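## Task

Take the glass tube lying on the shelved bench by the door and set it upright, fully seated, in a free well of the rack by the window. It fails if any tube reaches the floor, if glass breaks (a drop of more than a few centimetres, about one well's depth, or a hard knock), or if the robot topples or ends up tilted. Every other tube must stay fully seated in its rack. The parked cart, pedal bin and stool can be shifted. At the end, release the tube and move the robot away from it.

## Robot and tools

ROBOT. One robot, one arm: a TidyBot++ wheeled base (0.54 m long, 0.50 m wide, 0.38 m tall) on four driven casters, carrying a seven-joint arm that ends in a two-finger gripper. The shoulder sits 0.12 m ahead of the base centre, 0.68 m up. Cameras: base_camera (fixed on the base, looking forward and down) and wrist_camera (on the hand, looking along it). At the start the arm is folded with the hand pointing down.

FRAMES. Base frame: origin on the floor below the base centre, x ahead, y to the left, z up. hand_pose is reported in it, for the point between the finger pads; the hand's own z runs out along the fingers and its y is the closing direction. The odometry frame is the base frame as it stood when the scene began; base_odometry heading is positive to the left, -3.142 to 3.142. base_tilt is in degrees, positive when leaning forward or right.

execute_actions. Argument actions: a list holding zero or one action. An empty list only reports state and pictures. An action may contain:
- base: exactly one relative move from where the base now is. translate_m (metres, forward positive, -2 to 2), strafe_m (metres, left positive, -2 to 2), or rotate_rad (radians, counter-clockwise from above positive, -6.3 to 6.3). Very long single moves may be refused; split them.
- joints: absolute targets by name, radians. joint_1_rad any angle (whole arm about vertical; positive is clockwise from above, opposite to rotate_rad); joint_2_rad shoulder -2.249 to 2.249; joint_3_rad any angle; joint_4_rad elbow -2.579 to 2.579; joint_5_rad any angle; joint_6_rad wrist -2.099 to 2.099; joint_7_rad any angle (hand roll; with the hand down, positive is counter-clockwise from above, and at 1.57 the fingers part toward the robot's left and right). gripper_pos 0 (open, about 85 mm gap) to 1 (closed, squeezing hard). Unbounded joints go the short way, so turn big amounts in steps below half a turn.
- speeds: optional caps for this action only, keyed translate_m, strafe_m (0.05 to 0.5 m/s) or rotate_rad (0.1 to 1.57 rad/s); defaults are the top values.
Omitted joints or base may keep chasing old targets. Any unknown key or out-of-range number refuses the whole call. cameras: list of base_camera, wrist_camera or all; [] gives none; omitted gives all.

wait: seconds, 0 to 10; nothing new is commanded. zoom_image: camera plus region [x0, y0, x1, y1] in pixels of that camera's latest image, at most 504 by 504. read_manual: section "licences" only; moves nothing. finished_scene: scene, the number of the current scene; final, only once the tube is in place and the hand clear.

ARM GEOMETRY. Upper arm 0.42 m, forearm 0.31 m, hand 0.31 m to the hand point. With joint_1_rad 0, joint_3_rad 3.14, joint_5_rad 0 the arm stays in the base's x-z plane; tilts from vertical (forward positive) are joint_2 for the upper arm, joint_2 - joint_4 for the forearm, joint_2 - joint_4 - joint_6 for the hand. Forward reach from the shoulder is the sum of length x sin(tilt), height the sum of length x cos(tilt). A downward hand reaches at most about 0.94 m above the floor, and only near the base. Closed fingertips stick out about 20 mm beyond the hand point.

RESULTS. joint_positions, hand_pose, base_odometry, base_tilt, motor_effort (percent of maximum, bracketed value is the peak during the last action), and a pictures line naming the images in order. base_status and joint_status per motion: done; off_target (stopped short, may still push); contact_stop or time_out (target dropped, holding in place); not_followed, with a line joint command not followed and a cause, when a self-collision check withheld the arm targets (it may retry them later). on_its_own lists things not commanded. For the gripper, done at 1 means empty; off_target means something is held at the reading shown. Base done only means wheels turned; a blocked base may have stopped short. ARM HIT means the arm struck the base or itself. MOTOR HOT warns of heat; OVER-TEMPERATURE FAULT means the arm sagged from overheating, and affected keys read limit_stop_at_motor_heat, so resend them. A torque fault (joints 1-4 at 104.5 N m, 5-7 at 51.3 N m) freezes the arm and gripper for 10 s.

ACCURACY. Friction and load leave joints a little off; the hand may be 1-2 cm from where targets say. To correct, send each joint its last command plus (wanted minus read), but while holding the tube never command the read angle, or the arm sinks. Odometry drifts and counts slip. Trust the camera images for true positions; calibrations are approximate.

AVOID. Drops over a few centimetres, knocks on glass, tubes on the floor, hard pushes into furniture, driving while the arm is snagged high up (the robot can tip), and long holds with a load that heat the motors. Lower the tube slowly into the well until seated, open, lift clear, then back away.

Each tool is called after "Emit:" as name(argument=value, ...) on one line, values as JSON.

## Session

Emit:
execute_actions(actions=[{"joints":{"joint_2_rad":-0.376,"joint_4_rad":-1.9,"joint_6_rad":-0.2}}], cameras=["wrist_camera"])

Emit:
execute_actions(actions=[{"joints":{"joint_1_rad":2.1}}], cameras=["wrist_camera"])

Emit:
execute_actions(actions=[{"joints":{"joint_1_rad":4.2}}], cameras=["wrist_camera"])

Scene clock: 1.90 s.
base_odometry: x=+0.000 y=+0.000 heading=+0.000 (m, m, rad; odometry frame)
base_tilt: forward=-0.2 right=+0.1 (deg)
base_status: not commanded
joint_positions: joint_1_rad=-0.032 joint_2_rad=-0.366 joint_3_rad=+3.135 joint_4_rad=-1.910 joint_5_rad=+0.042 joint_6_rad=-0.236 joint_7_rad=+1.577 gripper_pos=+0.000
joint_status: all done
motor_effort: joint_1_rad=+0(0) joint_2_rad=-9(9) joint_3_rad=+1(1) joint_4_rad=+24(23) joint_5_rad=+0(0) joint_6_rad=+8(8) joint_7_rad=-1(1) (%)
hand_pose: x=+0.5867 y=+0.0166 z=+1.0184 quat_wxyz=(+0.008, +0.776, +0.030, +0.629) (m; base frame)
pictures: wrist_camera
camera_calibration (this result's frames):
wrist_camera: T_world_to_cam=[[0.0207285, -0.998419, 0.0522537, -0.0476604], [-0.179413, -0.0551312, -0.982228, 1.16835], [0.983555, 0.0109851, -0.180272, -0.262237], [0, 0, 0, 1]] pos_world=[0.46853, 0.0197083, 1.1028]
Images, in order (width x height): wrist_camera 644x476.

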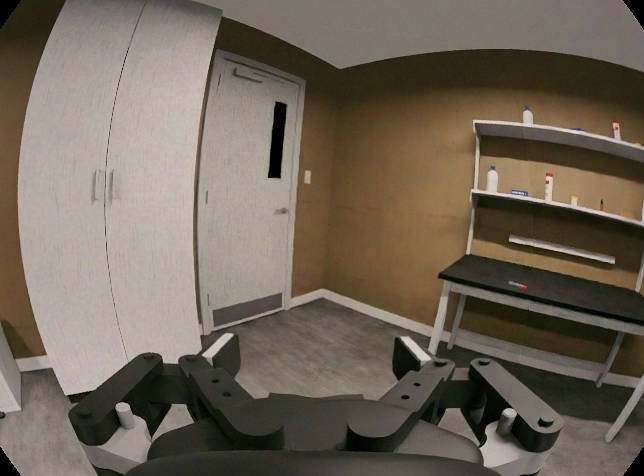

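Scene clock: 5.10 s.
base_odometry: x=+0.000 y=+0.000 heading=+0.000 (m, m, rad; odometry frame)
base_tilt: forward=-0.2 right=+0.1 (deg)
base_status: not commanded
joint_positions: joint_1_rad=+2.090 joint_2_rad=-0.366 joint_3_rad=+3.135 joint_4_rad=-1.910 joint_5_rad=+0.042 joint_6_rad=-0.236 joint_7_rad=+1.577 gripper_pos=+0.000
joint_status: all done
motor_effort: joint_1_rad=-1(1) joint_2_rad=-9(10) joint_3_rad=+1(2) joint_4_rad=+24(24) joint_5_rad=+0(0) joint_6_rad=+8(8) joint_7_rad=+0(0) (%)
hand_pose: x=-0.1115 y=-0.4073 z=+1.0184 quat_wxyz=(+0.553, +0.406, -0.663, +0.301) (m; base frame)
pictures: wrist_camera
camera_calibration (this result's frames):
wrist_camera: T_world_to_cam=[[-0.861745, 0.504644, 0.0522536, 0.057354], [0.0468724, 0.181746, -0.982228, 1.14142], [-0.505173, -0.84398, -0.180272, -0.0850785], [0, 0, 0, 1]] pos_world=[-0.0470561, -0.308197, 1.1028]
Images, in order (width x height): wrist_camera 644x476.

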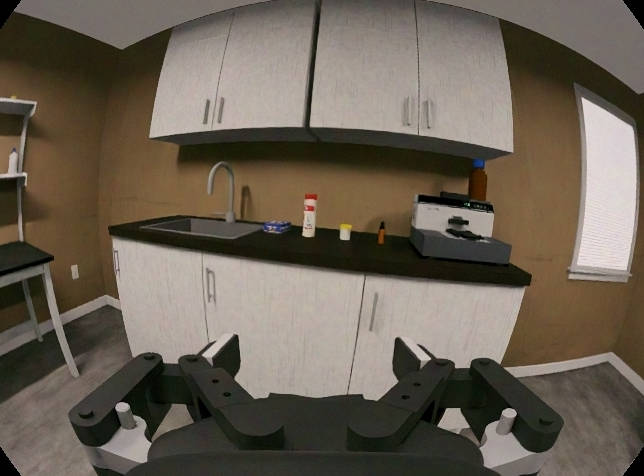

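Scene clock: 8.30 s.
base_odometry: x=+0.000 y=+0.000 heading=+0.000 (m, m, rad; odometry frame)
base_tilt: forward=-0.2 right=+0.1 (deg)
base_status: not commanded
joint_positions: joint_1_rad=+4.190 joint_2_rad=-0.366 joint_3_rad=+3.135 joint_4_rad=-1.910 joint_5_rad=+0.042 joint_6_rad=-0.236 joint_7_rad=+1.577 gripper_pos=+0.000
joint_status: all done
motor_effort: joint_1_rad=+1(0) joint_2_rad=-9(10) joint_3_rad=+1(2) joint_4_rad=+24(24) joint_5_rad=+0(0) joint_6_rad=+8(8) joint_7_rad=-1(0) (%)
hand_pose: x=-0.1161 y=+0.4046 z=+1.0184 quat_wxyz=(+0.536, -0.373, -0.682, -0.330) (m; base frame)
pictures: wrist_camera
camera_calibration (this result's frames):
wrist_camera: T_world_to_cam=[[0.870705, 0.489023, 0.0522537, -0.148808], [0.13321, -0.132226, -0.982228, 1.13115], [-0.473422, 0.862191, -0.180272, -0.0888568], [0, 0, 0, 1]] pos_world=[-0.0631797, 0.298949, 1.1028]
Images, in order (width x height): wrist_camera 644x476.

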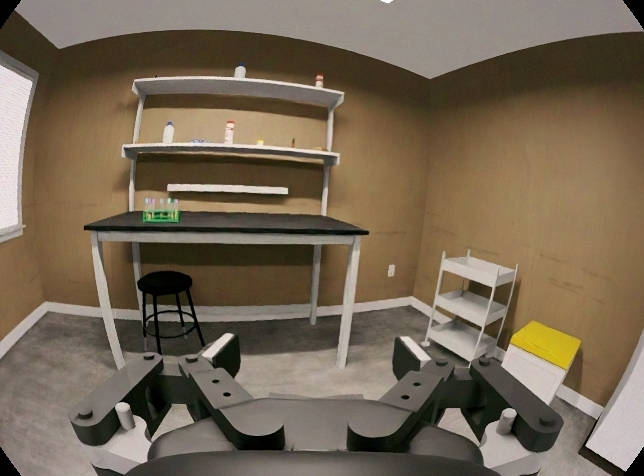

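Emit:
execute_actions(actions=[{"base":{"rotate_rad":-0.55},"joints":{"joint_1_rad":6.28,"joint_6_rad":-0.7}}], cameras=[])

Emit:
execute_actions(actions=[{"base":{"translate_m":0.7}}])

Scene clock: 17.33 s.
base_odometry: x=+0.000 y=+0.000 heading=-0.549 (m, m, rad; odometry frame)
base_tilt: forward=-0.3 right=+0.1 (deg)
base_status: done
joint_positions: joint_1_rad=+6.269 joint_2_rad=-0.368 joint_3_rad=+3.135 joint_4_rad=-1.910 joint_5_rad=+0.042 joint_6_rad=-0.659 joint_7_rad=+1.577 gripper_pos=+0.000
joint_status: all done
motor_effort: joint_1_rad=+0(2) joint_2_rad=-8(11) joint_3_rad=+1(3) joint_4_rad=+23(24) joint_5_rad=+0(1) joint_6_rad=+7(9) joint_7_rad=+0(0) (%)
hand_pose: x=+0.5333 y=+0.0020 z=+0.8998 quat_wxyz=(-0.017, -0.891, -0.021, -0.453) (m; base frame)
pictures: none
No camera images: the call's "cameras" was empty. Leave "cameras" out to get every camera's image.

Scene clock: 20.10 s.
base_odometry: x=+0.597 y=-0.366 heading=-0.550 (m, m, rad; odometry frame)
base_tilt: forward=-0.2 right=+0.1 (deg)
base_status: done
joint_positions: joint_1_rad=+6.269 joint_2_rad=-0.372 joint_3_rad=+3.135 joint_4_rad=-1.910 joint_5_rad=+0.042 joint_6_rad=-0.663 joint_7_rad=+1.577 gripper_pos=+0.000
joint_status: not commanded
motor_effort: joint_1_rad=-1(1) joint_2_rad=-8(11) joint_3_rad=+1(2) joint_4_rad=+23(24) joint_5_rad=+0(0) joint_6_rad=+7(7) joint_7_rad=+0(0) (%)
hand_pose: x=+0.5316 y=+0.0019 z=+0.9009 quat_wxyz=(-0.017, -0.891, -0.021, -0.453) (m; base frame)
pictures: base_camera, wrist_camera
camera_calibration (this result's frames):
wrist_camera: T_world_to_cam=[[0.00732616, -0.998294, 0.057934, -0.0530133], [-0.566284, -0.0518923, -0.822575, 1.104], [0.824178, -0.0267808, -0.565698, 0.202906], [0, 0, 0, 1]] pos_world=[0.458337, 0.00980035, 1.02598]
Images, in order (width x height): base_camera 644x364, wrist_camera 644x476.

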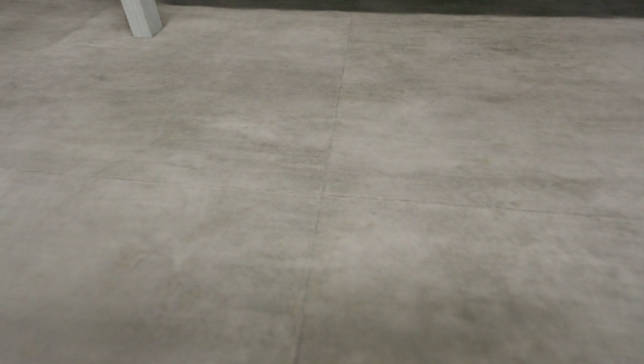

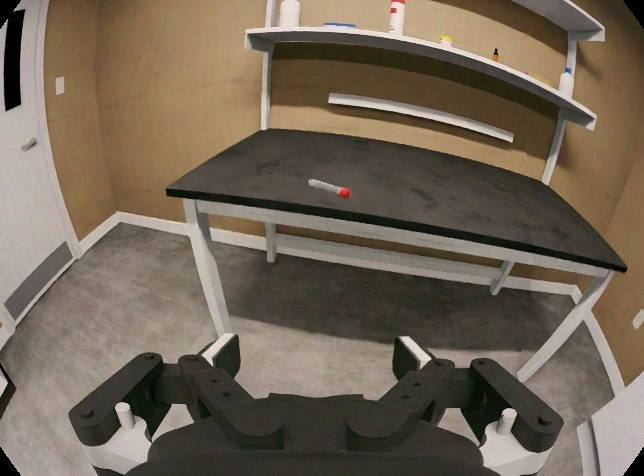

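Emit:
execute_actions(actions=[{"joints":{"joint_1_rad":0.06,"joint_2_rad":0.533,"joint_4_rad":-0.647,"joint_5_rad":0,"joint_6_rad":-1.96,"joint_7_rad":0.5}}], cameras=[])

Emit:
execute_actions(actions=[{"base":{"translate_m":0.44},"joints":{"joint_7_rad":-0.47}}], cameras=["wrist_camera"])

Scene clock: 26.90 s.
base_odometry: x=+0.597 y=-0.366 heading=-0.550 (m, m, rad; odometry frame)
base_tilt: forward=-0.2 right=+0.1 (deg)
base_status: not commanded
joint_positions: joint_1_rad=+6.328 joint_2_rad=+0.526 joint_3_rad=+3.135 joint_4_rad=-0.664 joint_5_rad=+0.029 joint_6_rad=-1.920 joint_7_rad=+0.540 gripper_pos=+0.000
joint_status: all done
motor_effort: joint_1_rad=-1(1) joint_2_rad=-34(36) joint_3_rad=+0(0) joint_4_rad=+17(24) joint_5_rad=+0(0) joint_6_rad=+1(6) joint_7_rad=+0(0) (%)
hand_pose: x=+0.6312 y=-0.0280 z=+0.8515 quat_wxyz=(-0.003, -0.857, +0.514, -0.020) (m; base frame)
pictures: none
No camera images: the call's "cameras" was empty. Leave "cameras" out to get every camera's image.

Scene clock: 29.13 s.
base_odometry: x=+0.972 y=-0.597 heading=-0.551 (m, m, rad; odometry frame)
base_tilt: forward=-0.2 right=+0.1 (deg)
base_status: done
joint_positions: joint_1_rad=+6.330 joint_2_rad=+0.537 joint_3_rad=+3.135 joint_4_rad=-0.662 joint_5_rad=+0.028 joint_6_rad=-1.922 joint_7_rad=-0.452 gripper_pos=+0.000
joint_status: all done
motor_effort: joint_1_rad=+0(2) joint_2_rad=-34(37) joint_3_rad=+0(0) joint_4_rad=+17(18) joint_5_rad=+0(1) joint_6_rad=+0(1) joint_7_rad=+0(0) (%)
hand_pose: x=+0.6327 y=-0.0286 z=+0.8464 quat_wxyz=(+0.002, -0.509, +0.861, -0.015) (m; base frame)
pictures: wrist_camera
camera_calibration (this result's frames):
wrist_camera: T_world_to_cam=[[-0.875263, 0.483512, -0.0114706, 0.578468], [0.483573, 0.874465, -0.0383208, -0.186676], [-0.00849793, -0.0390876, -0.9992, 0.981402], [0, 0, 0, 1]] pos_world=[0.604923, -0.0780943, 0.980098]
Images, in order (width x height): wrist_camera 644x476.

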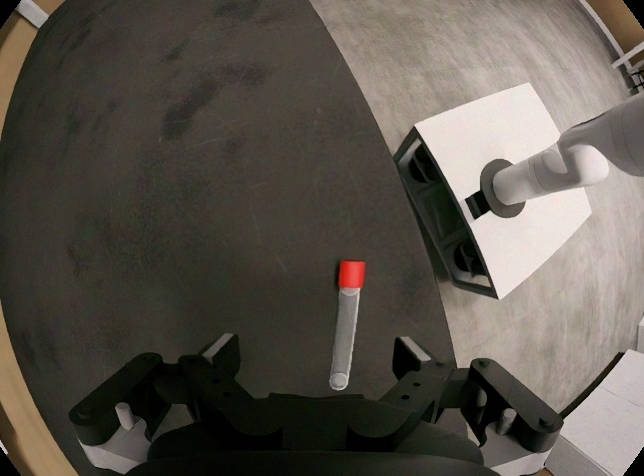

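Emit:
execute_actions(actions=[{"joints":{"joint_1_rad":0.02,"joint_2_rad":0.475,"joint_4_rad":-1.02,"joint_6_rad":-1.65,"joint_7_rad":-0.55}}], cameras=["wrist_camera"])

Scene clock: 34.63 s.
base_odometry: x=+0.972 y=-0.597 heading=-0.551 (m, m, rad; odometry frame)
base_tilt: forward=-0.3 right=+0.1 (deg)
base_status: not commanded
joint_positions: joint_1_rad=+6.317 joint_2_rad=+0.483 joint_3_rad=+3.135 joint_4_rad=-1.001 joint_5_rad=+0.028 joint_6_rad=-1.691 joint_7_rad=-0.508 gripper_pos=+0.000
joint_status: all done
motor_effort: joint_1_rad=+0(0) joint_2_rad=-33(35) joint_3_rad=+0(0) joint_4_rad=+18(18) joint_5_rad=+0(1) joint_6_rad=-1(0) joint_7_rad=+0(0) (%)
hand_pose: x=+0.6168 y=-0.0217 z=+0.7704 quat_wxyz=(-0.021, -0.493, +0.870, -0.002) (m; base frame)
pictures: wrist_camera
camera_calibration (this result's frames):
wrist_camera: T_world_to_cam=[[-0.856173, 0.515559, 0.0341607, 0.514056], [0.512877, 0.856013, -0.0647955, -0.186045], [-0.0626479, -0.0379559, -0.997314, 0.937579], [0, 0, 0, 1]] pos_world=[0.594276, -0.0701829, 0.905445]
Images, in order (width x height): wrist_camera 644x476.

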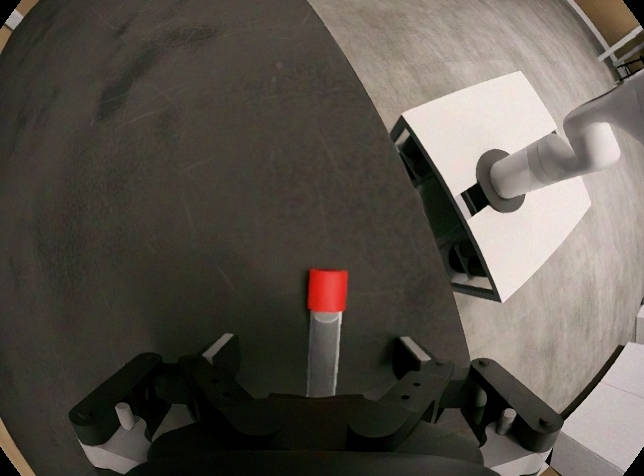

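Matches scene 1's view. Lower slightly, grip.

Emit:
execute_actions(actions=[{"joints":{"joint_2_rad":0.48,"joint_4_rad":-1.08,"joint_6_rad":-1.57}}], cameras=[])

Emit:
execute_actions(actions=[{"joints":{"gripper_pos":1}}], cameras=["wrist_camera"])

Emit:
execute_actions(actions=[{"joints":{"joint_2_rad":0.45,"joint_4_rad":-0.75,"joint_6_rad":-1.9}}], cameras=["wrist_camera"])

Scene clock: 38.60 s.
base_odometry: x=+0.972 y=-0.597 heading=-0.551 (m, m, rad; odometry frame)
base_tilt: forward=-0.2 right=+0.0 (deg)
base_status: not commanded
joint_positions: joint_1_rad=+6.317 joint_2_rad=+0.457 joint_3_rad=+3.135 joint_4_rad=-1.049 joint_5_rad=+0.027 joint_6_rad=-1.621 joint_7_rad=-0.508 gripper_pos=+0.000
joint_status: all done
motor_effort: joint_1_rad=-1(0) joint_2_rad=-27(34) joint_3_rad=+0(0) joint_4_rad=+16(19) joint_5_rad=+1(1) joint_6_rad=+2(1) joint_7_rad=+0(0) (%)
hand_pose: x=+0.6225 y=-0.0215 z=+0.7685 quat_wxyz=(+0.000, -0.494, +0.870, -0.014) (m; base frame)
pictures: none
No camera images: the call's "cameras" was empty. Leave "cameras" out to get every camera's image.

Scene clock: 39.70 s.
base_odometry: x=+0.972 y=-0.597 heading=-0.551 (m, m, rad; odometry frame)
base_tilt: forward=-0.2 right=+0.1 (deg)
base_status: not commanded
joint_positions: joint_1_rad=+6.311 joint_2_rad=+0.432 joint_3_rad=+3.135 joint_4_rad=-1.049 joint_5_rad=+0.020 joint_6_rad=-1.620 joint_7_rad=-0.508 gripper_pos=+0.870
joint_status: gripper_pos off_target (ended at +0.870, target +1.000)
motor_effort: joint_1_rad=+0(1) joint_2_rad=-23(26) joint_3_rad=+1(2) joint_4_rad=+14(15) joint_5_rad=+0(2) joint_6_rad=+1(3) joint_7_rad=+0(1) (%)
hand_pose: x=+0.6208 y=-0.0165 z=+0.7811 quat_wxyz=(+0.013, -0.496, +0.868, -0.018) (m; base frame)
pictures: wrist_camera
camera_calibration (this result's frames):
wrist_camera: T_world_to_cam=[[-0.860487, 0.508744, -0.0272287, 0.564966], [0.509326, 0.860291, -0.0220667, -0.222899], [0.0121982, -0.0328564, -0.999386, 0.903884], [0, 0, 0, 1]] pos_world=[0.588648, -0.0659669, 0.913793]
Images, in order (width x height): wrist_camera 644x476.

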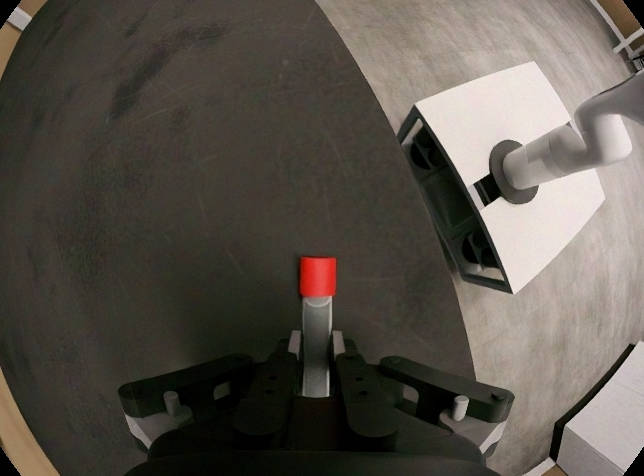

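Scene clock: 41.13 s.
base_odometry: x=+0.972 y=-0.597 heading=-0.551 (m, m, rad; odometry frame)
base_tilt: forward=-0.2 right=+0.1 (deg)
base_status: not commanded
joint_positions: joint_1_rad=+6.311 joint_2_rad=+0.450 joint_3_rad=+3.135 joint_4_rad=-0.762 joint_5_rad=+0.020 joint_6_rad=-1.861 joint_7_rad=-0.508 gripper_pos=+0.870
joint_status: all done
motor_effort: joint_1_rad=+0(0) joint_2_rad=-33(37) joint_3_rad=+0(0) joint_4_rad=+18(20) joint_5_rad=+0(0) joint_6_rad=+1(2) joint_7_rad=-1(1) (%)
hand_pose: x=+0.6174 y=-0.0164 z=+0.8607 quat_wxyz=(+0.025, -0.494, +0.869, -0.025) (m; base frame)
pictures: wrist_camera
camera_calibration (this result's frames):
wrist_camera: T_world_to_cam=[[-0.856918, 0.512923, -0.0509987, 0.582518], [0.513897, 0.857821, -0.0072722, -0.235093], [0.0400177, -0.0324398, -0.998672, 0.96566], [0, 0, 0, 1]] pos_world=[0.58134, -0.0657933, 0.992376]
Images, in order (width x height): wrist_camera 644x476.

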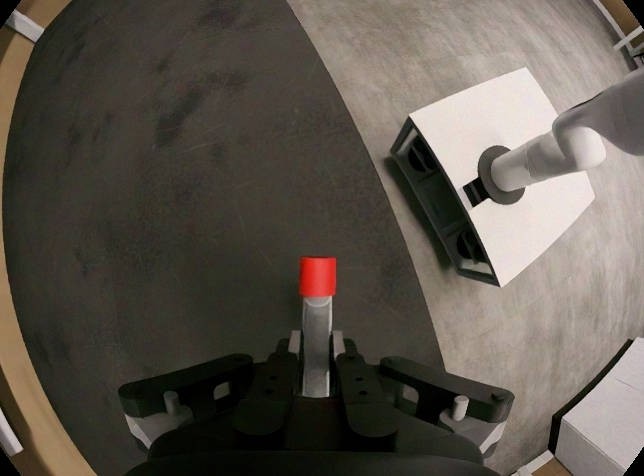

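Emit:
execute_actions(actions=[{"base":{"translate_m":-0.5},"joints":{"joint_1_rad":0,"joint_2_rad":-0.2,"joint_4_rad":-2.0,"joint_6_rad":0.0,"joint_7_rad":0.5}}], cameras=[])

Emit:
execute_actions(actions=[{"base":{"rotate_rad":3.1},"joints":{"joint_7_rad":1.6}}], cameras=["wrist_camera"])

Emit:
execute_actions(actions=[{"base":{"translate_m":1.3}}])

Scene clock: 49.03 s.
base_odometry: x=+0.546 y=-0.335 heading=-0.551 (m, m, rad; odometry frame)
base_tilt: forward=-0.2 right=+0.1 (deg)
base_status: done
joint_positions: joint_1_rad=+6.298 joint_2_rad=-0.192 joint_3_rad=+3.135 joint_4_rad=-1.985 joint_5_rad=+0.020 joint_6_rad=-0.040 joint_7_rad=+0.460 gripper_pos=+0.870
joint_status: all done
motor_effort: joint_1_rad=+0(2) joint_2_rad=-15(36) joint_3_rad=+1(1) joint_4_rad=+24(24) joint_5_rad=+0(1) joint_6_rad=+7(9) joint_7_rad=+0(0) (%)
hand_pose: x=+0.6460 y=-0.0033 z=+0.9444 quat_wxyz=(+0.313, -0.677, +0.415, -0.522) (m; base frame)
pictures: none
No camera images: the call's "cameras" was empty. Leave "cameras" out to get every camera's image.

Scene clock: 52.30 s.
base_odometry: x=+0.546 y=-0.335 heading=+2.548 (m, m, rad; odometry frame)
base_tilt: forward=-0.1 right=+0.0 (deg)
base_status: done
joint_positions: joint_1_rad=+6.288 joint_2_rad=-0.192 joint_3_rad=+3.135 joint_4_rad=-1.985 joint_5_rad=+0.020 joint_6_rad=-0.040 joint_7_rad=+1.582 gripper_pos=+0.870
joint_status: all done
motor_effort: joint_1_rad=+0(2) joint_2_rad=-15(17) joint_3_rad=+1(2) joint_4_rad=+24(24) joint_5_rad=+0(0) joint_6_rad=+8(8) joint_7_rad=+0(0) (%)
hand_pose: x=+0.6460 y=+0.0020 z=+0.9444 quat_wxyz=(-0.010, -0.794, -0.013, -0.608) (m; base frame)
pictures: wrist_camera
camera_calibration (this result's frames):
wrist_camera: T_world_to_cam=[[-0.00848535, -0.999387, 0.0339571, -0.023478], [-0.233787, -0.0310345, -0.971792, 1.13068], [0.972251, -0.0161847, -0.233381, -0.276244], [0, 0, 0, 1]] pos_world=[0.532718, 0.00715561, 1.03511]
Images, in order (width x height): wrist_camera 644x476.

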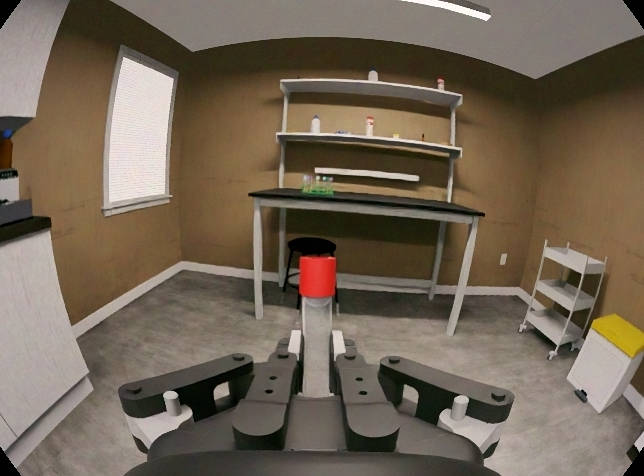

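Scene clock: 56.27 s.
base_odometry: x=-0.534 y=+0.391 heading=+2.549 (m, m, rad; odometry frame)
base_tilt: forward=-0.2 right=+0.0 (deg)
base_status: done
joint_positions: joint_1_rad=+6.288 joint_2_rad=-0.196 joint_3_rad=+3.135 joint_4_rad=-1.987 joint_5_rad=+0.020 joint_6_rad=-0.038 joint_7_rad=+1.582 gripper_pos=+0.870
joint_status: not commanded
motor_effort: joint_1_rad=+0(0) joint_2_rad=-15(18) joint_3_rad=+1(2) joint_4_rad=+24(25) joint_5_rad=+0(0) joint_6_rad=+8(8) joint_7_rad=+0(0) (%)
hand_pose: x=+0.6446 y=+0.0020 z=+0.9461 quat_wxyz=(-0.010, -0.792, -0.013, -0.610) (m; base frame)
pictures: base_camera, wrist_camera
camera_calibration (this result's frames):
wrist_camera: T_world_to_cam=[[-0.00859845, -0.999387, 0.0339394, -0.0234438], [-0.22975, -0.0310582, -0.972754, 1.1303], [0.973212, -0.0161617, -0.229342, -0.278902], [0, 0, 0, 1]] pos_world=[0.530916, 0.00716822, 1.03634]
Images, in order (width x height): base_camera 644x364, wrist_camera 644x476.

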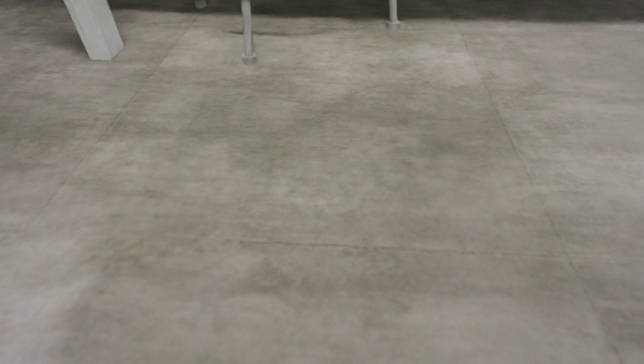

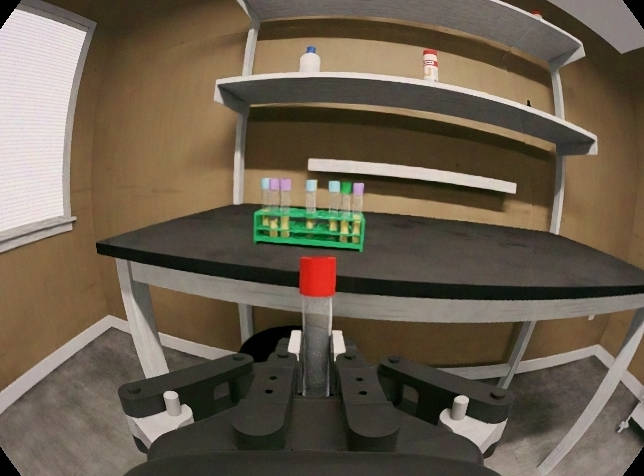

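Emit:
execute_actions(actions=[{"joints":{"joint_2_rad":0.3,"joint_4_rad":-0.5,"joint_6_rad":-1.6,"joint_7_rad":0.03}}], cameras=[])

Emit:
execute_actions(actions=[{"base":{"translate_m":0.42}}])

Scene clock: 65.00 s.
base_odometry: x=-0.533 y=+0.391 heading=+2.549 (m, m, rad; odometry frame)
base_tilt: forward=-0.2 right=+0.0 (deg)
base_status: not commanded
joint_positions: joint_1_rad=+6.288 joint_2_rad=+0.287 joint_3_rad=+3.135 joint_4_rad=-0.516 joint_5_rad=+0.020 joint_6_rad=-1.561 joint_7_rad=+0.069 gripper_pos=+0.870
joint_status: all done
motor_effort: joint_1_rad=+0(0) joint_2_rad=-26(26) joint_3_rad=+1(1) joint_4_rad=+18(26) joint_5_rad=+0(0) joint_6_rad=+6(9) joint_7_rad=+0(1) (%)
hand_pose: x=+0.6826 y=-0.0051 z=+1.0819 quat_wxyz=(+0.252, -0.674, +0.634, -0.283) (m; base frame)
pictures: none
No camera images: the call's "cameras" was empty. Leave "cameras" out to get every camera's image.

Scene clock: 67.30 s.
base_odometry: x=-0.882 y=+0.625 heading=+2.550 (m, m, rad; odometry frame)
base_tilt: forward=-0.2 right=+0.0 (deg)
base_status: done
joint_positions: joint_1_rad=+6.288 joint_2_rad=+0.306 joint_3_rad=+3.135 joint_4_rad=-0.514 joint_5_rad=+0.020 joint_6_rad=-1.563 joint_7_rad=+0.069 gripper_pos=+0.870
joint_status: not commanded
motor_effort: joint_1_rad=-1(2) joint_2_rad=-28(31) joint_3_rad=+1(0) joint_4_rad=+18(19) joint_5_rad=+0(0) joint_6_rad=+5(6) joint_7_rad=+0(0) (%)
hand_pose: x=+0.6898 y=-0.0051 z=+1.0715 quat_wxyz=(+0.247, -0.677, +0.636, -0.276) (m; base frame)
pictures: base_camera, wrist_camera
camera_calibration (this result's frames):
wrist_camera: T_world_to_cam=[[-0.736515, -0.0669637, -0.673099, 1.23008], [-0.0183192, 0.996697, -0.079112, 0.164308], [0.676174, -0.0459365, -0.735309, 0.452636], [0, 0, 0, 1]] pos_world=[0.602923, -0.0606017, 1.17379]
Images, in order (width x height): base_camera 644x364, wrist_camera 644x476.

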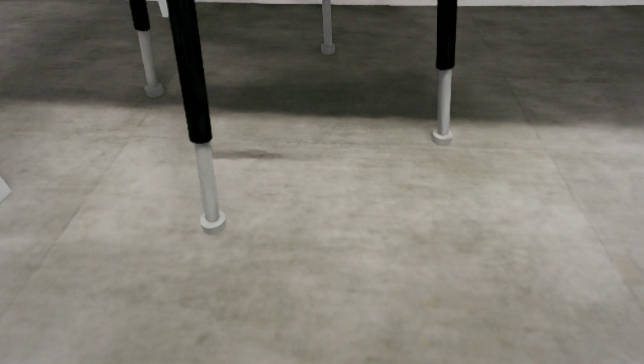

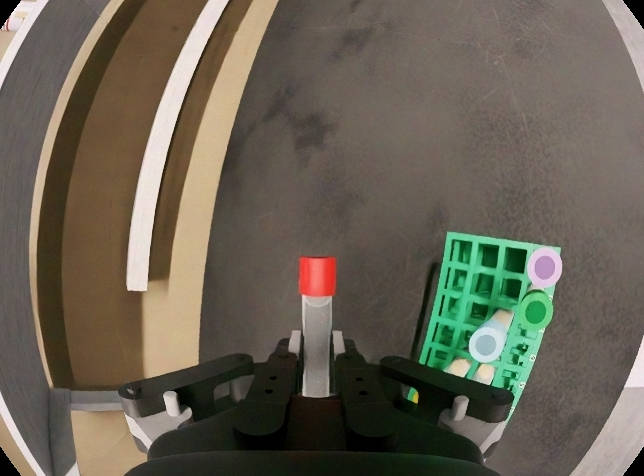

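Emit:
execute_actions(actions=[{"base":{"strafe_m":-0.472}}], cameras=[])

Emit:
execute_actions(actions=[{"base":{"translate_m":-0.1},"joints":{"joint_2_rad":-0.175,"joint_4_rad":-2.02,"joint_6_rad":0.31,"joint_7_rad":1.6}}], cameras=[])

Emit:
execute_actions(actions=[{"joints":{"joint_1_rad":-0.86}}], cameras=[])

Emit:
execute_actions(actions=[{"base":{"translate_m":0.286},"speeds":{"translate_m":0.2}}])

Scene clock: 82.63 s.
base_odometry: x=-0.619 y=+1.017 heading=+2.550 (m, m, rad; odometry frame)
base_tilt: forward=-0.2 right=+0.0 (deg)
base_status: done
joint_positions: joint_1_rad=+6.290 joint_2_rad=+0.306 joint_3_rad=+3.135 joint_4_rad=-0.514 joint_5_rad=+0.020 joint_6_rad=-1.563 joint_7_rad=+0.069 gripper_pos=+0.870
joint_status: not commanded
motor_effort: joint_1_rad=-1(3) joint_2_rad=-27(28) joint_3_rad=+0(1) joint_4_rad=+17(18) joint_5_rad=+1(1) joint_6_rad=+6(6) joint_7_rad=-1(0) (%)
hand_pose: x=+0.6897 y=-0.0059 z=+1.0717 quat_wxyz=(+0.246, -0.676, +0.637, -0.277) (m; base frame)
pictures: none
No camera images: the call's "cameras" was empty. Leave "cameras" out to get every camera's image.

Scene clock: 85.47 s.
base_odometry: x=-0.536 y=+0.961 heading=+2.550 (m, m, rad; odometry frame)
base_tilt: forward=-0.2 right=+0.0 (deg)
base_status: done
joint_positions: joint_1_rad=+6.290 joint_2_rad=-0.163 joint_3_rad=+3.135 joint_4_rad=-2.007 joint_5_rad=+0.020 joint_6_rad=+0.269 joint_7_rad=+1.561 gripper_pos=+0.870
joint_status: all done
motor_effort: joint_1_rad=+0(1) joint_2_rad=-16(32) joint_3_rad=+1(0) joint_4_rad=+24(24) joint_5_rad=+0(1) joint_6_rad=+8(8) joint_7_rad=+0(0) (%)
hand_pose: x=+0.6648 y=+0.0031 z=+1.0109 quat_wxyz=(-0.002, -0.709, -0.005, -0.706) (m; base frame)
pictures: none
No camera images: the call's "cameras" was empty. Leave "cameras" out to get every camera's image.

Scene clock: 87.60 s.
base_odometry: x=-0.536 y=+0.961 heading=+2.550 (m, m, rad; odometry frame)
base_tilt: forward=-0.3 right=+0.0 (deg)
base_status: not commanded
joint_positions: joint_1_rad=+5.432 joint_2_rad=-0.163 joint_3_rad=+3.135 joint_4_rad=-2.007 joint_5_rad=+0.020 joint_6_rad=+0.269 joint_7_rad=+1.561 gripper_pos=+0.870
joint_status: all done
motor_effort: joint_1_rad=+1(1) joint_2_rad=-16(16) joint_3_rad=+1(2) joint_4_rad=+24(24) joint_5_rad=+0(0) joint_6_rad=+8(8) joint_7_rad=+0(0) (%)
hand_pose: x=+0.4739 y=+0.4147 z=+1.0109 quat_wxyz=(+0.292, -0.642, -0.299, -0.643) (m; base frame)
pictures: none
No camera images: the call's "cameras" was empty. Leave "cameras" out to get every camera's image.

Scene clock: 89.80 s.
base_odometry: x=-0.774 y=+1.121 heading=+2.550 (m, m, rad; odometry frame)
base_tilt: forward=-0.2 right=+0.0 (deg)
base_status: done
joint_positions: joint_1_rad=+5.431 joint_2_rad=-0.170 joint_3_rad=+3.135 joint_4_rad=-2.008 joint_5_rad=+0.020 joint_6_rad=+0.271 joint_7_rad=+1.561 gripper_pos=+0.870
joint_status: not commanded
motor_effort: joint_1_rad=+0(1) joint_2_rad=-16(19) joint_3_rad=+1(2) joint_4_rad=+24(24) joint_5_rad=+0(0) joint_6_rad=+8(8) joint_7_rad=+0(0) (%)
hand_pose: x=+0.4717 y=+0.4133 z=+1.0146 quat_wxyz=(+0.293, -0.640, -0.299, -0.645) (m; base frame)
pictures: base_camera, wrist_camera
camera_calibration (this result's frames):
wrist_camera: T_world_to_cam=[[0.748951, -0.662574, 0.00820179, -0.0866164], [0.0262424, 0.017291, -0.999506, 1.05636], [0.662105, 0.748797, 0.0303377, -0.521227], [0, 0, 0, 1]] pos_world=[0.382257, 0.314638, 1.07236]
Images, in order (width x height): base_camera 644x364, wrist_camera 644x476.

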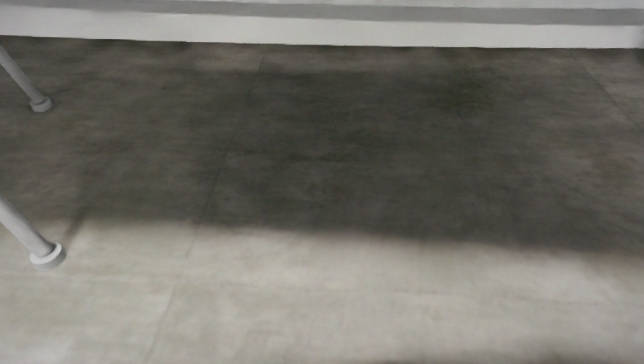

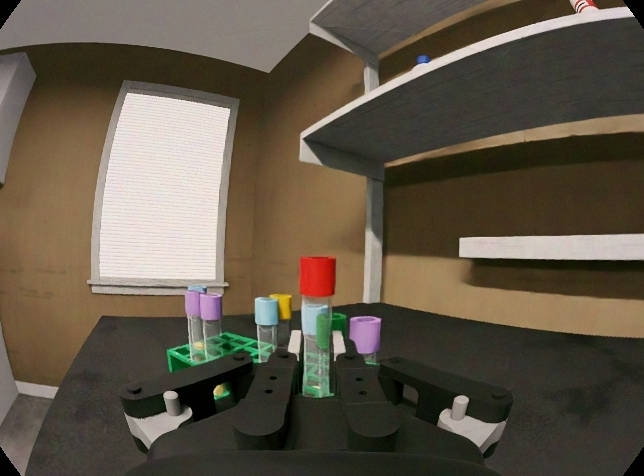

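Emit:
execute_actions(actions=[{"joints":{"joint_2_rad":-0.2,"joint_4_rad":-1.8,"joint_6_rad":0.06,"joint_7_rad":1.63}}], cameras=[])

Emit:
execute_actions(actions=[{"base":{"translate_m":0.12},"speeds":{"translate_m":0.1}}], cameras=[])

Emit:
execute_actions(actions=[{"joints":{"joint_7_rad":0.05,"joint_6_rad":-0.3}}], cameras=["wrist_camera"])

Scene clock: 96.37 s.
base_odometry: x=-0.774 y=+1.121 heading=+2.550 (m, m, rad; odometry frame)
base_tilt: forward=-0.2 right=+0.0 (deg)
base_status: not commanded
joint_positions: joint_1_rad=+5.431 joint_2_rad=-0.193 joint_3_rad=+3.135 joint_4_rad=-1.811 joint_5_rad=+0.020 joint_6_rad=+0.101 joint_7_rad=+1.588 gripper_pos=+0.870
joint_status: all done
motor_effort: joint_1_rad=+0(0) joint_2_rad=-15(17) joint_3_rad=+1(1) joint_4_rad=+24(25) joint_5_rad=+0(0) joint_6_rad=+9(10) joint_7_rad=-1(1) (%)
hand_pose: x=+0.4730 y=+0.4134 z=+1.0963 quat_wxyz=(+0.290, -0.620, -0.299, -0.665) (m; base frame)
pictures: none
No camera images: the call's "cameras" was empty. Leave "cameras" out to get every camera's image.

Scene clock: 111.37 s.
base_odometry: x=-0.870 y=+1.186 heading=+2.554 (m, m, rad; odometry frame)
base_tilt: forward=-0.3 right=+0.0 (deg)
base_status: translate_m time_out (by the wheels' count: +0.117 of +0.120)
joint_positions: joint_1_rad=+5.466 joint_2_rad=-0.291 joint_3_rad=+3.136 joint_4_rad=-1.806 joint_5_rad=+0.020 joint_6_rad=+0.095 joint_7_rad=+1.588 gripper_pos=+0.870
joint_status: not commanded
motor_effort: joint_1_rad=-7(11) joint_2_rad=+2(16) joint_3_rad=+1(4) joint_4_rad=+24(29) joint_5_rad=+0(0) joint_6_rad=+8(11) joint_7_rad=+0(0) (%)
hand_pose: x=+0.4579 y=+0.3687 z=+1.1494 quat_wxyz=(+0.290, -0.592, -0.273, -0.701) (m; base frame)
pictures: none
No camera images: the call's "cameras" was empty. Leave "cameras" out to get every camera's image.

not run: a stop came earlier in this reply.

Emit:
execute_actions(actions=[{"base":{"translate_m":-0.07},"joints":{"joint_1_rad":-0.80,"joint_2_rad":-0.05,"joint_4_rad":-1.65,"joint_6_rad":0.06}}], cameras=[])

Emit:
execute_actions(actions=[{"joints":{"joint_7_rad":0.05,"joint_6_rad":-0.4}}], cameras=["wrist_camera"])

Scene clock: 117.20 s.
base_odometry: x=-0.812 y=+1.147 heading=+2.554 (m, m, rad; odometry frame)
base_tilt: forward=-0.3 right=+0.0 (deg)
base_status: done
joint_positions: joint_1_rad=+5.469 joint_2_rad=-0.050 joint_3_rad=+3.137 joint_4_rad=-1.666 joint_5_rad=+0.020 joint_6_rad=+0.095 joint_7_rad=+1.588 gripper_pos=+0.870
joint_status: all done
motor_effort: joint_1_rad=+0(8) joint_2_rad=-20(23) joint_3_rad=+1(2) joint_4_rad=+24(27) joint_5_rad=+0(0) joint_6_rad=+8(9) joint_7_rad=-1(0) (%)
hand_pose: x=+0.5300 y=+0.4425 z=+1.1032 quat_wxyz=(+0.277, -0.627, -0.287, -0.670) (m; base frame)
pictures: none
No camera images: the call's "cameras" was empty. Leave "cameras" out to get every camera's image.

Scene clock: 119.10 s.
base_odometry: x=-0.812 y=+1.147 heading=+2.554 (m, m, rad; odometry frame)
base_tilt: forward=-0.2 right=+0.0 (deg)
base_status: not commanded
joint_positions: joint_1_rad=+5.474 joint_2_rad=-0.063 joint_3_rad=+3.137 joint_4_rad=-1.638 joint_5_rad=+0.020 joint_6_rad=-0.357 joint_7_rad=+0.068 gripper_pos=+0.871
joint_status: all done
motor_effort: joint_1_rad=+0(2) joint_2_rad=-16(21) joint_3_rad=+0(1) joint_4_rad=+19(25) joint_5_rad=+0(1) joint_6_rad=+4(8) joint_7_rad=+1(1) (%)
hand_pose: x=+0.5171 y=+0.4207 z=+0.9903 quat_wxyz=(+0.518, -0.776, +0.272, -0.235) (m; base frame)
pictures: wrist_camera
camera_calibration (this result's frames):
wrist_camera: T_world_to_cam=[[-0.191071, -0.326279, -0.925761, 1.15403], [-0.723216, 0.68447, -0.091971, 0.238866], [0.663664, 0.651953, -0.366753, -0.122855], [0, 0, 0, 1]] pos_world=[0.474787, 0.293134, 1.04526]
Images, in order (width x height): wrist_camera 644x476.

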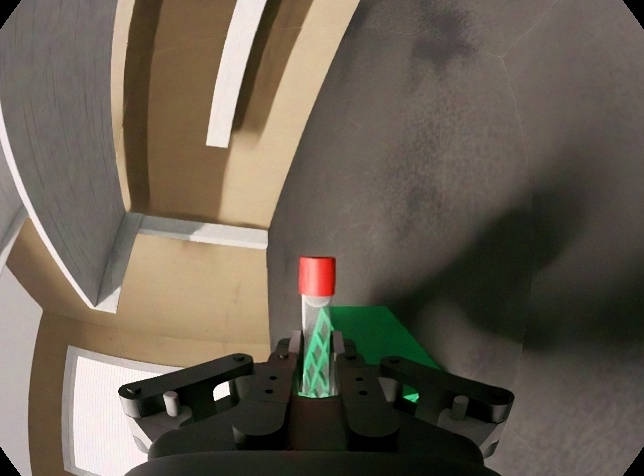

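Emit:
execute_actions(actions=[{"joints":{"joint_6_rad":0.1}}], cameras=[])

Emit:
execute_actions(actions=[{"joints":{"joint_1_rad":-0.55,"joint_6_rad":-0.25}}], cameras=["wrist_camera"])

Scene clock: 122.43 s.
base_odometry: x=-0.812 y=+1.147 heading=+2.554 (m, m, rad; odometry frame)
base_tilt: forward=-0.2 right=+0.1 (deg)
base_status: not commanded
joint_positions: joint_1_rad=+5.474 joint_2_rad=-0.054 joint_3_rad=+3.137 joint_4_rad=-1.648 joint_5_rad=+0.020 joint_6_rad=+0.078 joint_7_rad=+0.068 gripper_pos=+0.871
joint_status: all done
motor_effort: joint_1_rad=+0(1) joint_2_rad=-20(22) joint_3_rad=+1(0) joint_4_rad=+24(26) joint_5_rad=+0(1) joint_6_rad=+8(10) joint_7_rad=+0(0) (%)
hand_pose: x=+0.5311 y=+0.4394 z=+1.1114 quat_wxyz=(+0.662, -0.650, +0.225, -0.297) (m; base frame)
pictures: none
No camera images: the call's "cameras" was empty. Leave "cameras" out to get every camera's image.

Scene clock: 123.73 s.
base_odometry: x=-0.812 y=+1.147 heading=+2.554 (m, m, rad; odometry frame)
base_tilt: forward=-0.3 right=+0.0 (deg)
base_status: not commanded
joint_positions: joint_1_rad=+5.727 joint_2_rad=-0.053 joint_3_rad=+3.137 joint_4_rad=-1.648 joint_5_rad=+0.020 joint_6_rad=-0.213 joint_7_rad=+0.068 gripper_pos=+0.871
joint_status: all done
motor_effort: joint_1_rad=+0(0) joint_2_rad=-20(21) joint_3_rad=+1(1) joint_4_rad=+24(25) joint_5_rad=+0(1) joint_6_rad=+8(8) joint_7_rad=+0(0) (%)
hand_pose: x=+0.6222 y=+0.3164 z=+1.0212 quat_wxyz=(+0.527, -0.703, +0.351, -0.324) (m; base frame)
pictures: wrist_camera
camera_calibration (this result's frames):
wrist_camera: T_world_to_cam=[[-0.166837, -0.206189, -0.964184, 1.15482], [-0.5215, 0.848365, -0.091184, 0.21099], [0.836781, 0.487609, -0.249067, -0.289186], [0, 0, 0, 1]] pos_world=[0.544684, 0.200124, 1.06067]
Images, in order (width x height): wrist_camera 644x476.

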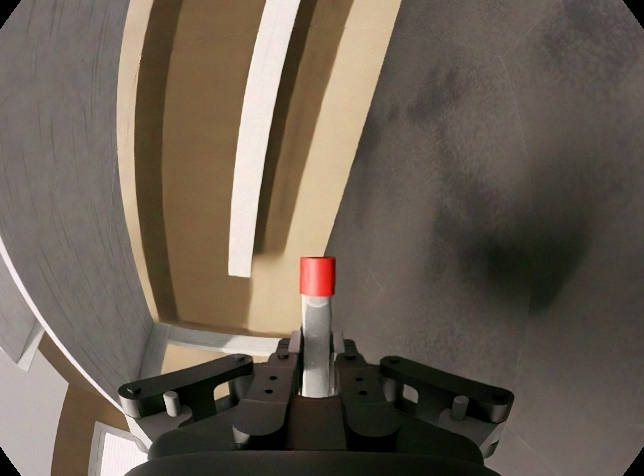

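Emit:
execute_actions(actions=[{"joints":{"joint_6_rad":0.1,"joint_7_rad":1.6}}], cameras=[])

Emit:
execute_actions(actions=[{"joints":{"joint_7_rad":3.1,"joint_6_rad":-0.3}}], cameras=["wrist_camera"])

Scene clock: 128.53 s.
base_odometry: x=-0.812 y=+1.147 heading=+2.554 (m, m, rad; odometry frame)
base_tilt: forward=-0.2 right=+0.1 (deg)
base_status: not commanded
joint_positions: joint_1_rad=+5.727 joint_2_rad=-0.053 joint_3_rad=+3.137 joint_4_rad=-1.648 joint_5_rad=+0.020 joint_6_rad=+0.062 joint_7_rad=+1.582 gripper_pos=+0.871
joint_status: all done
motor_effort: joint_1_rad=+0(0) joint_2_rad=-20(21) joint_3_rad=+1(1) joint_4_rad=+24(25) joint_5_rad=+0(0) joint_6_rad=+7(8) joint_7_rad=+0(1) (%)
hand_pose: x=+0.6285 y=+0.3224 z=+1.1062 quat_wxyz=(+0.189, -0.663, -0.203, -0.695) (m; base frame)
pictures: none
No camera images: the call's "cameras" was empty. Leave "cameras" out to get every camera's image.

Scene clock: 130.27 s.
base_odometry: x=-0.812 y=+1.147 heading=+2.554 (m, m, rad; odometry frame)
base_tilt: forward=-0.1 right=+0.1 (deg)
base_status: not commanded
joint_positions: joint_1_rad=+5.727 joint_2_rad=-0.053 joint_3_rad=+3.137 joint_4_rad=-1.648 joint_5_rad=+0.020 joint_6_rad=-0.265 joint_7_rad=+3.082 gripper_pos=+0.871
joint_status: all done
motor_effort: joint_1_rad=+0(0) joint_2_rad=-20(21) joint_3_rad=+1(1) joint_4_rad=+24(25) joint_5_rad=+0(0) joint_6_rad=+8(9) joint_7_rad=-1(1) (%)
hand_pose: x=+0.6188 y=+0.3139 z=+1.0057 quat_wxyz=(-0.280, -0.403, -0.693, -0.528) (m; base frame)
pictures: wrist_camera
camera_calibration (this result's frames):
wrist_camera: T_world_to_cam=[[0.249279, 0.106977, 0.962505, -1.15473], [0.538981, -0.841055, -0.0461124, 0.0386957], [0.804587, 0.530267, -0.267316, -0.264131], [0, 0, 0, 1]] pos_world=[0.479509, 0.296133, 1.04261]
Images, in order (width x height): wrist_camera 644x476.

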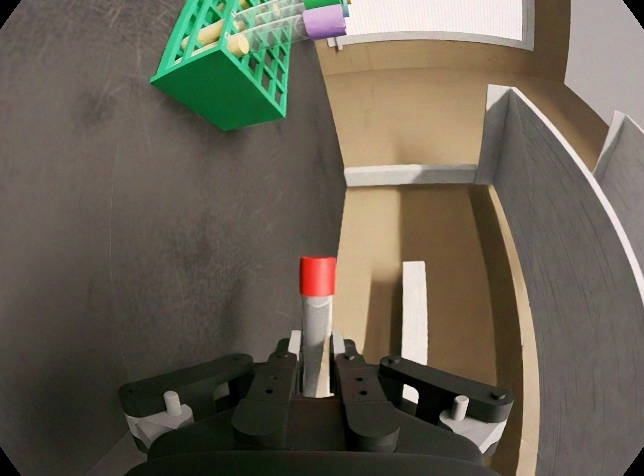

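Emit:
execute_actions(actions=[{"joints":{"joint_6_rad":0.13,"joint_2_rad":0.0,"joint_4_rad":-1.6}}], cameras=[])

Emit:
execute_actions(actions=[{"base":{"strafe_m":0.07},"joints":{"joint_7_rad":1.6,"joint_1_rad":-0.78}}])

Scene clock: 143.70 s.
base_odometry: x=-0.812 y=+1.147 heading=+2.554 (m, m, rad; odometry frame)
base_tilt: forward=-0.3 right=+0.1 (deg)
base_status: not commanded
joint_positions: joint_1_rad=+5.727 joint_2_rad=-0.005 joint_3_rad=+3.137 joint_4_rad=-1.607 joint_5_rad=+0.020 joint_6_rad=+0.107 joint_7_rad=+3.082 gripper_pos=+0.871
joint_status: all done
motor_effort: joint_1_rad=+0(1) joint_2_rad=-23(23) joint_3_rad=+1(1) joint_4_rad=+25(26) joint_5_rad=+0(1) joint_6_rad=+9(10) joint_7_rad=-1(0) (%)
hand_pose: x=+0.6450 y=+0.3330 z=+1.1162 quat_wxyz=(-0.341, -0.340, -0.589, -0.649) (m; base frame)
pictures: none
No camera images: the call's "cameras" was empty. Leave "cameras" out to get every camera's image.

Scene clock: 145.43 s.
base_odometry: x=-0.851 y=+1.089 heading=+2.554 (m, m, rad; odometry frame)
base_tilt: forward=-0.2 right=-0.1 (deg)
base_status: done
joint_positions: joint_1_rad=+5.510 joint_2_rad=+0.000 joint_3_rad=+3.137 joint_4_rad=-1.607 joint_5_rad=+0.020 joint_6_rad=+0.107 joint_7_rad=+1.620 gripper_pos=+0.871
joint_status: all done
motor_effort: joint_1_rad=-1(4) joint_2_rad=-22(24) joint_3_rad=+1(3) joint_4_rad=+24(25) joint_5_rad=+0(0) joint_6_rad=+9(9) joint_7_rad=-1(1) (%)
hand_pose: x=+0.5625 y=+0.4396 z=+1.1135 quat_wxyz=(+0.255, -0.621, -0.281, -0.686) (m; base frame)
pictures: base_camera, wrist_camera
camera_calibration (this result's frames):
wrist_camera: T_world_to_cam=[[0.686092, -0.724548, 0.0656306, -0.139369], [0.11682, 0.020678, -0.992938, 1.09267], [0.718074, 0.688914, 0.0988286, -0.685376], [0, 0, 0, 1]] pos_world=[0.460125, 0.348591, 1.16184]
Images, in order (width x height): base_camera 644x364, wrist_camera 644x476.

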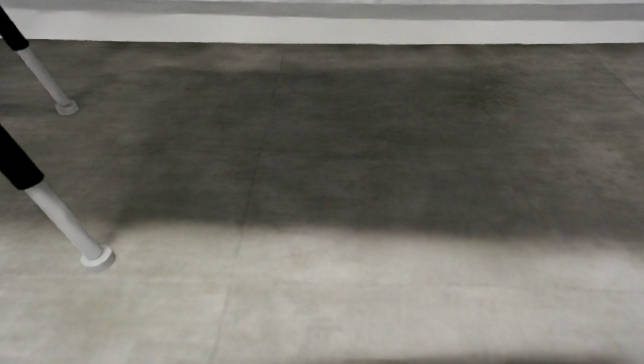

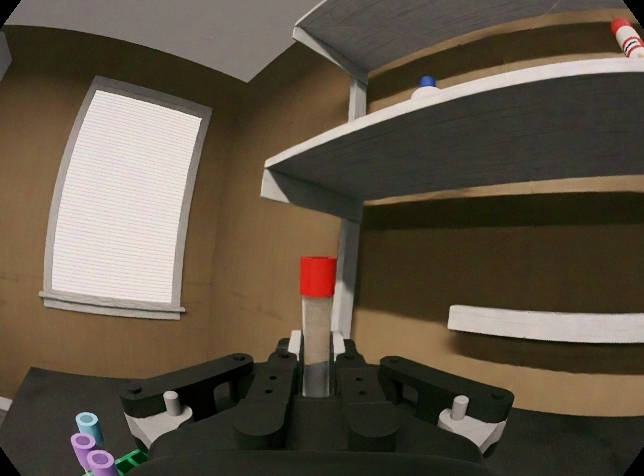

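Emit:
execute_actions(actions=[{"joints":{"joint_2_rad":0.03,"joint_4_rad":-1.85,"joint_6_rad":0.36}}], cameras=["wrist_camera"])

Emit:
execute_actions(actions=[{"joints":{"joint_2_rad":0.06,"joint_4_rad":-1.98,"joint_6_rad":0.52}}], cameras=["wrist_camera"])

Scene clock: 150.23 s.
base_odometry: x=-0.851 y=+1.089 heading=+2.554 (m, m, rad; odometry frame)
base_tilt: forward=-0.2 right=+0.1 (deg)
base_status: not commanded
joint_positions: joint_1_rad=+5.510 joint_2_rad=+0.006 joint_3_rad=+3.137 joint_4_rad=-1.804 joint_5_rad=+0.020 joint_6_rad=+0.341 joint_7_rad=+1.620 gripper_pos=+0.871
joint_status: joint_4_rad off_target (ended at -1.804, target -1.850); the others done
motor_effort: joint_1_rad=-1(0) joint_2_rad=-18(22) joint_3_rad=+1(1) joint_4_rad=+18(26) joint_5_rad=+0(1) joint_6_rad=+5(8) joint_7_rad=+1(1) (%)
hand_pose: x=+0.5566 y=+0.4358 z=+1.0592 quat_wxyz=(+0.260, -0.611, -0.277, -0.695) (m; base frame)
pictures: wrist_camera
camera_calibration (this result's frames):
wrist_camera: T_world_to_cam=[[0.688141, -0.722734, 0.0641694, -0.134869], [0.136957, 0.0425327, -0.989663, 1.01532], [0.712534, 0.689816, 0.128252, -0.701735], [0, 0, 0, 1]] pos_world=[0.453764, 0.34341, 1.10347]
Images, in order (width x height): wrist_camera 644x476.

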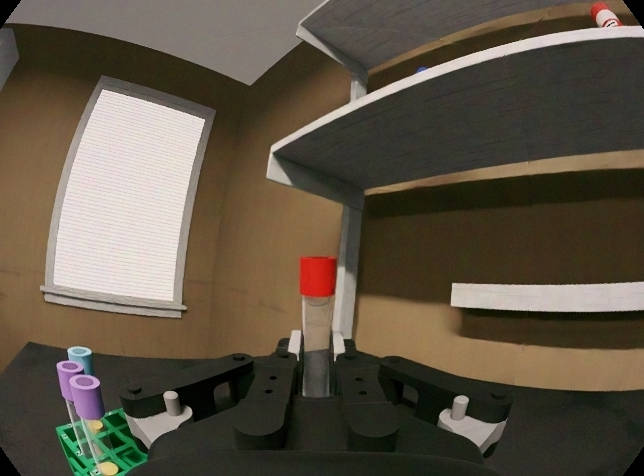

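Scene clock: 151.23 s.
base_odometry: x=-0.851 y=+1.089 heading=+2.554 (m, m, rad; odometry frame)
base_tilt: forward=-0.2 right=+0.1 (deg)
base_status: not commanded
joint_positions: joint_1_rad=+5.509 joint_2_rad=+0.004 joint_3_rad=+3.137 joint_4_rad=-1.892 joint_5_rad=+0.020 joint_6_rad=+0.534 joint_7_rad=+1.620 gripper_pos=+0.871
joint_status: joint_2_rad off_target (ended at +0.004, target +0.060); joint_4_rad off_target (ended at -1.892, target -1.980); the others done
motor_effort: joint_1_rad=+1(1) joint_2_rad=-9(18) joint_3_rad=+2(3) joint_4_rad=+10(18) joint_5_rad=+0(1) joint_6_rad=+0(6) joint_7_rad=+0(1) (%)
hand_pose: x=+0.5457 y=+0.4274 z=+1.0671 quat_wxyz=(+0.274, -0.572, -0.261, -0.727) (m; base frame)
pictures: wrist_camera
camera_calibration (this result's frames):
wrist_camera: T_world_to_cam=[[0.686745, -0.724325, 0.061112, -0.12918], [0.211768, 0.118936, -0.970056, 0.930537], [0.695367, 0.679123, 0.235067, -0.789152], [0, 0, 0, 1]] pos_world=[0.440406, 0.331689, 1.09607]
Images, in order (width x height): wrist_camera 644x476.

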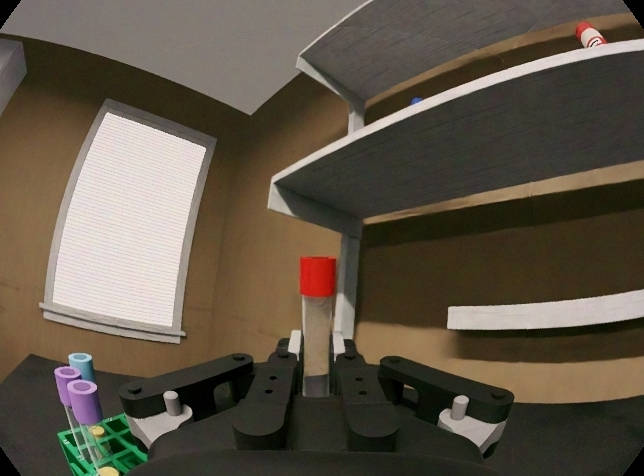

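Emit:
execute_actions(actions=[{"joints":{"joint_2_rad":0.0,"joint_4_rad":-1.6,"joint_6_rad":0.13}}], cameras=[])

Emit:
execute_actions(actions=[{"joints":{"joint_1_rad":-0.71,"joint_2_rad":0.13,"joint_4_rad":-1.5,"joint_6_rad":0.1}}], cameras=[])

Emit:
execute_actions(actions=[{"joints":{"joint_2_rad":0.13,"joint_4_rad":-1.72,"joint_6_rad":0.32}}], cameras=["wrist_camera"])

Scene clock: 158.83 s.
base_odometry: x=-0.851 y=+1.089 heading=+2.554 (m, m, rad; odometry frame)
base_tilt: forward=-0.2 right=+0.1 (deg)
base_status: not commanded
joint_positions: joint_1_rad=+5.509 joint_2_rad=+0.005 joint_3_rad=+3.137 joint_4_rad=-1.611 joint_5_rad=+0.020 joint_6_rad=+0.171 joint_7_rad=+1.620 gripper_pos=+0.871
joint_status: all done
motor_effort: joint_1_rad=+0(1) joint_2_rad=-22(25) joint_3_rad=+1(0) joint_4_rad=+24(25) joint_5_rad=+0(1) joint_6_rad=+8(9) joint_7_rad=+0(1) (%)
hand_pose: x=+0.5620 y=+0.4407 z=+1.1272 quat_wxyz=(+0.262, -0.602, -0.273, -0.703) (m; base frame)
pictures: none
No camera images: the call's "cameras" was empty. Leave "cameras" out to get every camera's image.

Scene clock: 159.93 s.
base_odometry: x=-0.851 y=+1.089 heading=+2.554 (m, m, rad; odometry frame)
base_tilt: forward=-0.2 right=+0.1 (deg)
base_status: not commanded
joint_positions: joint_1_rad=+5.565 joint_2_rad=+0.133 joint_3_rad=+3.137 joint_4_rad=-1.514 joint_5_rad=+0.020 joint_6_rad=+0.137 joint_7_rad=+1.620 gripper_pos=+0.871
joint_status: all done
motor_effort: joint_1_rad=-1(2) joint_2_rad=-27(30) joint_3_rad=+1(0) joint_4_rad=+25(26) joint_5_rad=+0(0) joint_6_rad=+9(9) joint_7_rad=+0(1) (%)
hand_pose: x=+0.6277 y=+0.4514 z=+1.0935 quat_wxyz=(+0.235, -0.632, -0.265, -0.689) (m; base frame)
pictures: none
No camera images: the call's "cameras" was empty. Leave "cameras" out to get every camera's image.

Scene clock: 161.17 s.
base_odometry: x=-0.851 y=+1.089 heading=+2.554 (m, m, rad; odometry frame)
base_tilt: forward=-0.2 right=+0.1 (deg)
base_status: not commanded
joint_positions: joint_1_rad=+5.566 joint_2_rad=+0.099 joint_3_rad=+3.137 joint_4_rad=-1.659 joint_5_rad=+0.019 joint_6_rad=+0.308 joint_7_rad=+1.620 gripper_pos=+0.871
joint_status: joint_4_rad off_target (ended at -1.659, target -1.720); the others done
motor_effort: joint_1_rad=-1(1) joint_2_rad=-19(28) joint_3_rad=+0(1) joint_4_rad=+16(25) joint_5_rad=+0(1) joint_6_rad=+5(8) joint_7_rad=-1(0) (%)
hand_pose: x=+0.6119 y=+0.4380 z=+1.0797 quat_wxyz=(+0.243, -0.611, -0.257, -0.708) (m; base frame)
pictures: wrist_camera
camera_calibration (this result's frames):
wrist_camera: T_world_to_cam=[[0.645222, -0.761373, 0.063234, -0.128449], [0.154019, 0.0485607, -0.986874, 1.01184], [0.748309, 0.646492, 0.148599, -0.770093], [0, 0, 0, 1]] pos_world=[0.503302, 0.350926, 1.12112]
Images, in order (width x height): wrist_camera 644x476.

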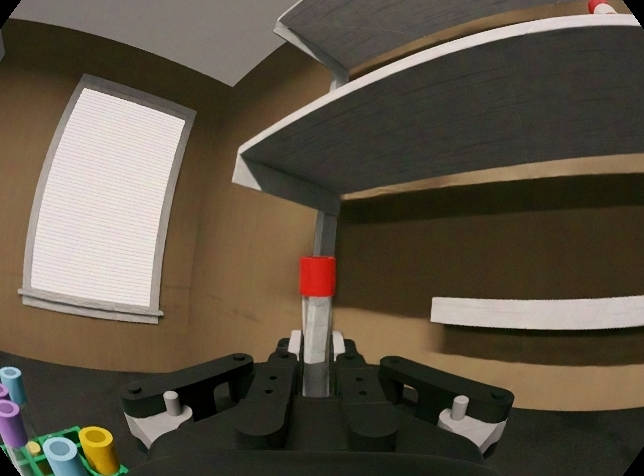

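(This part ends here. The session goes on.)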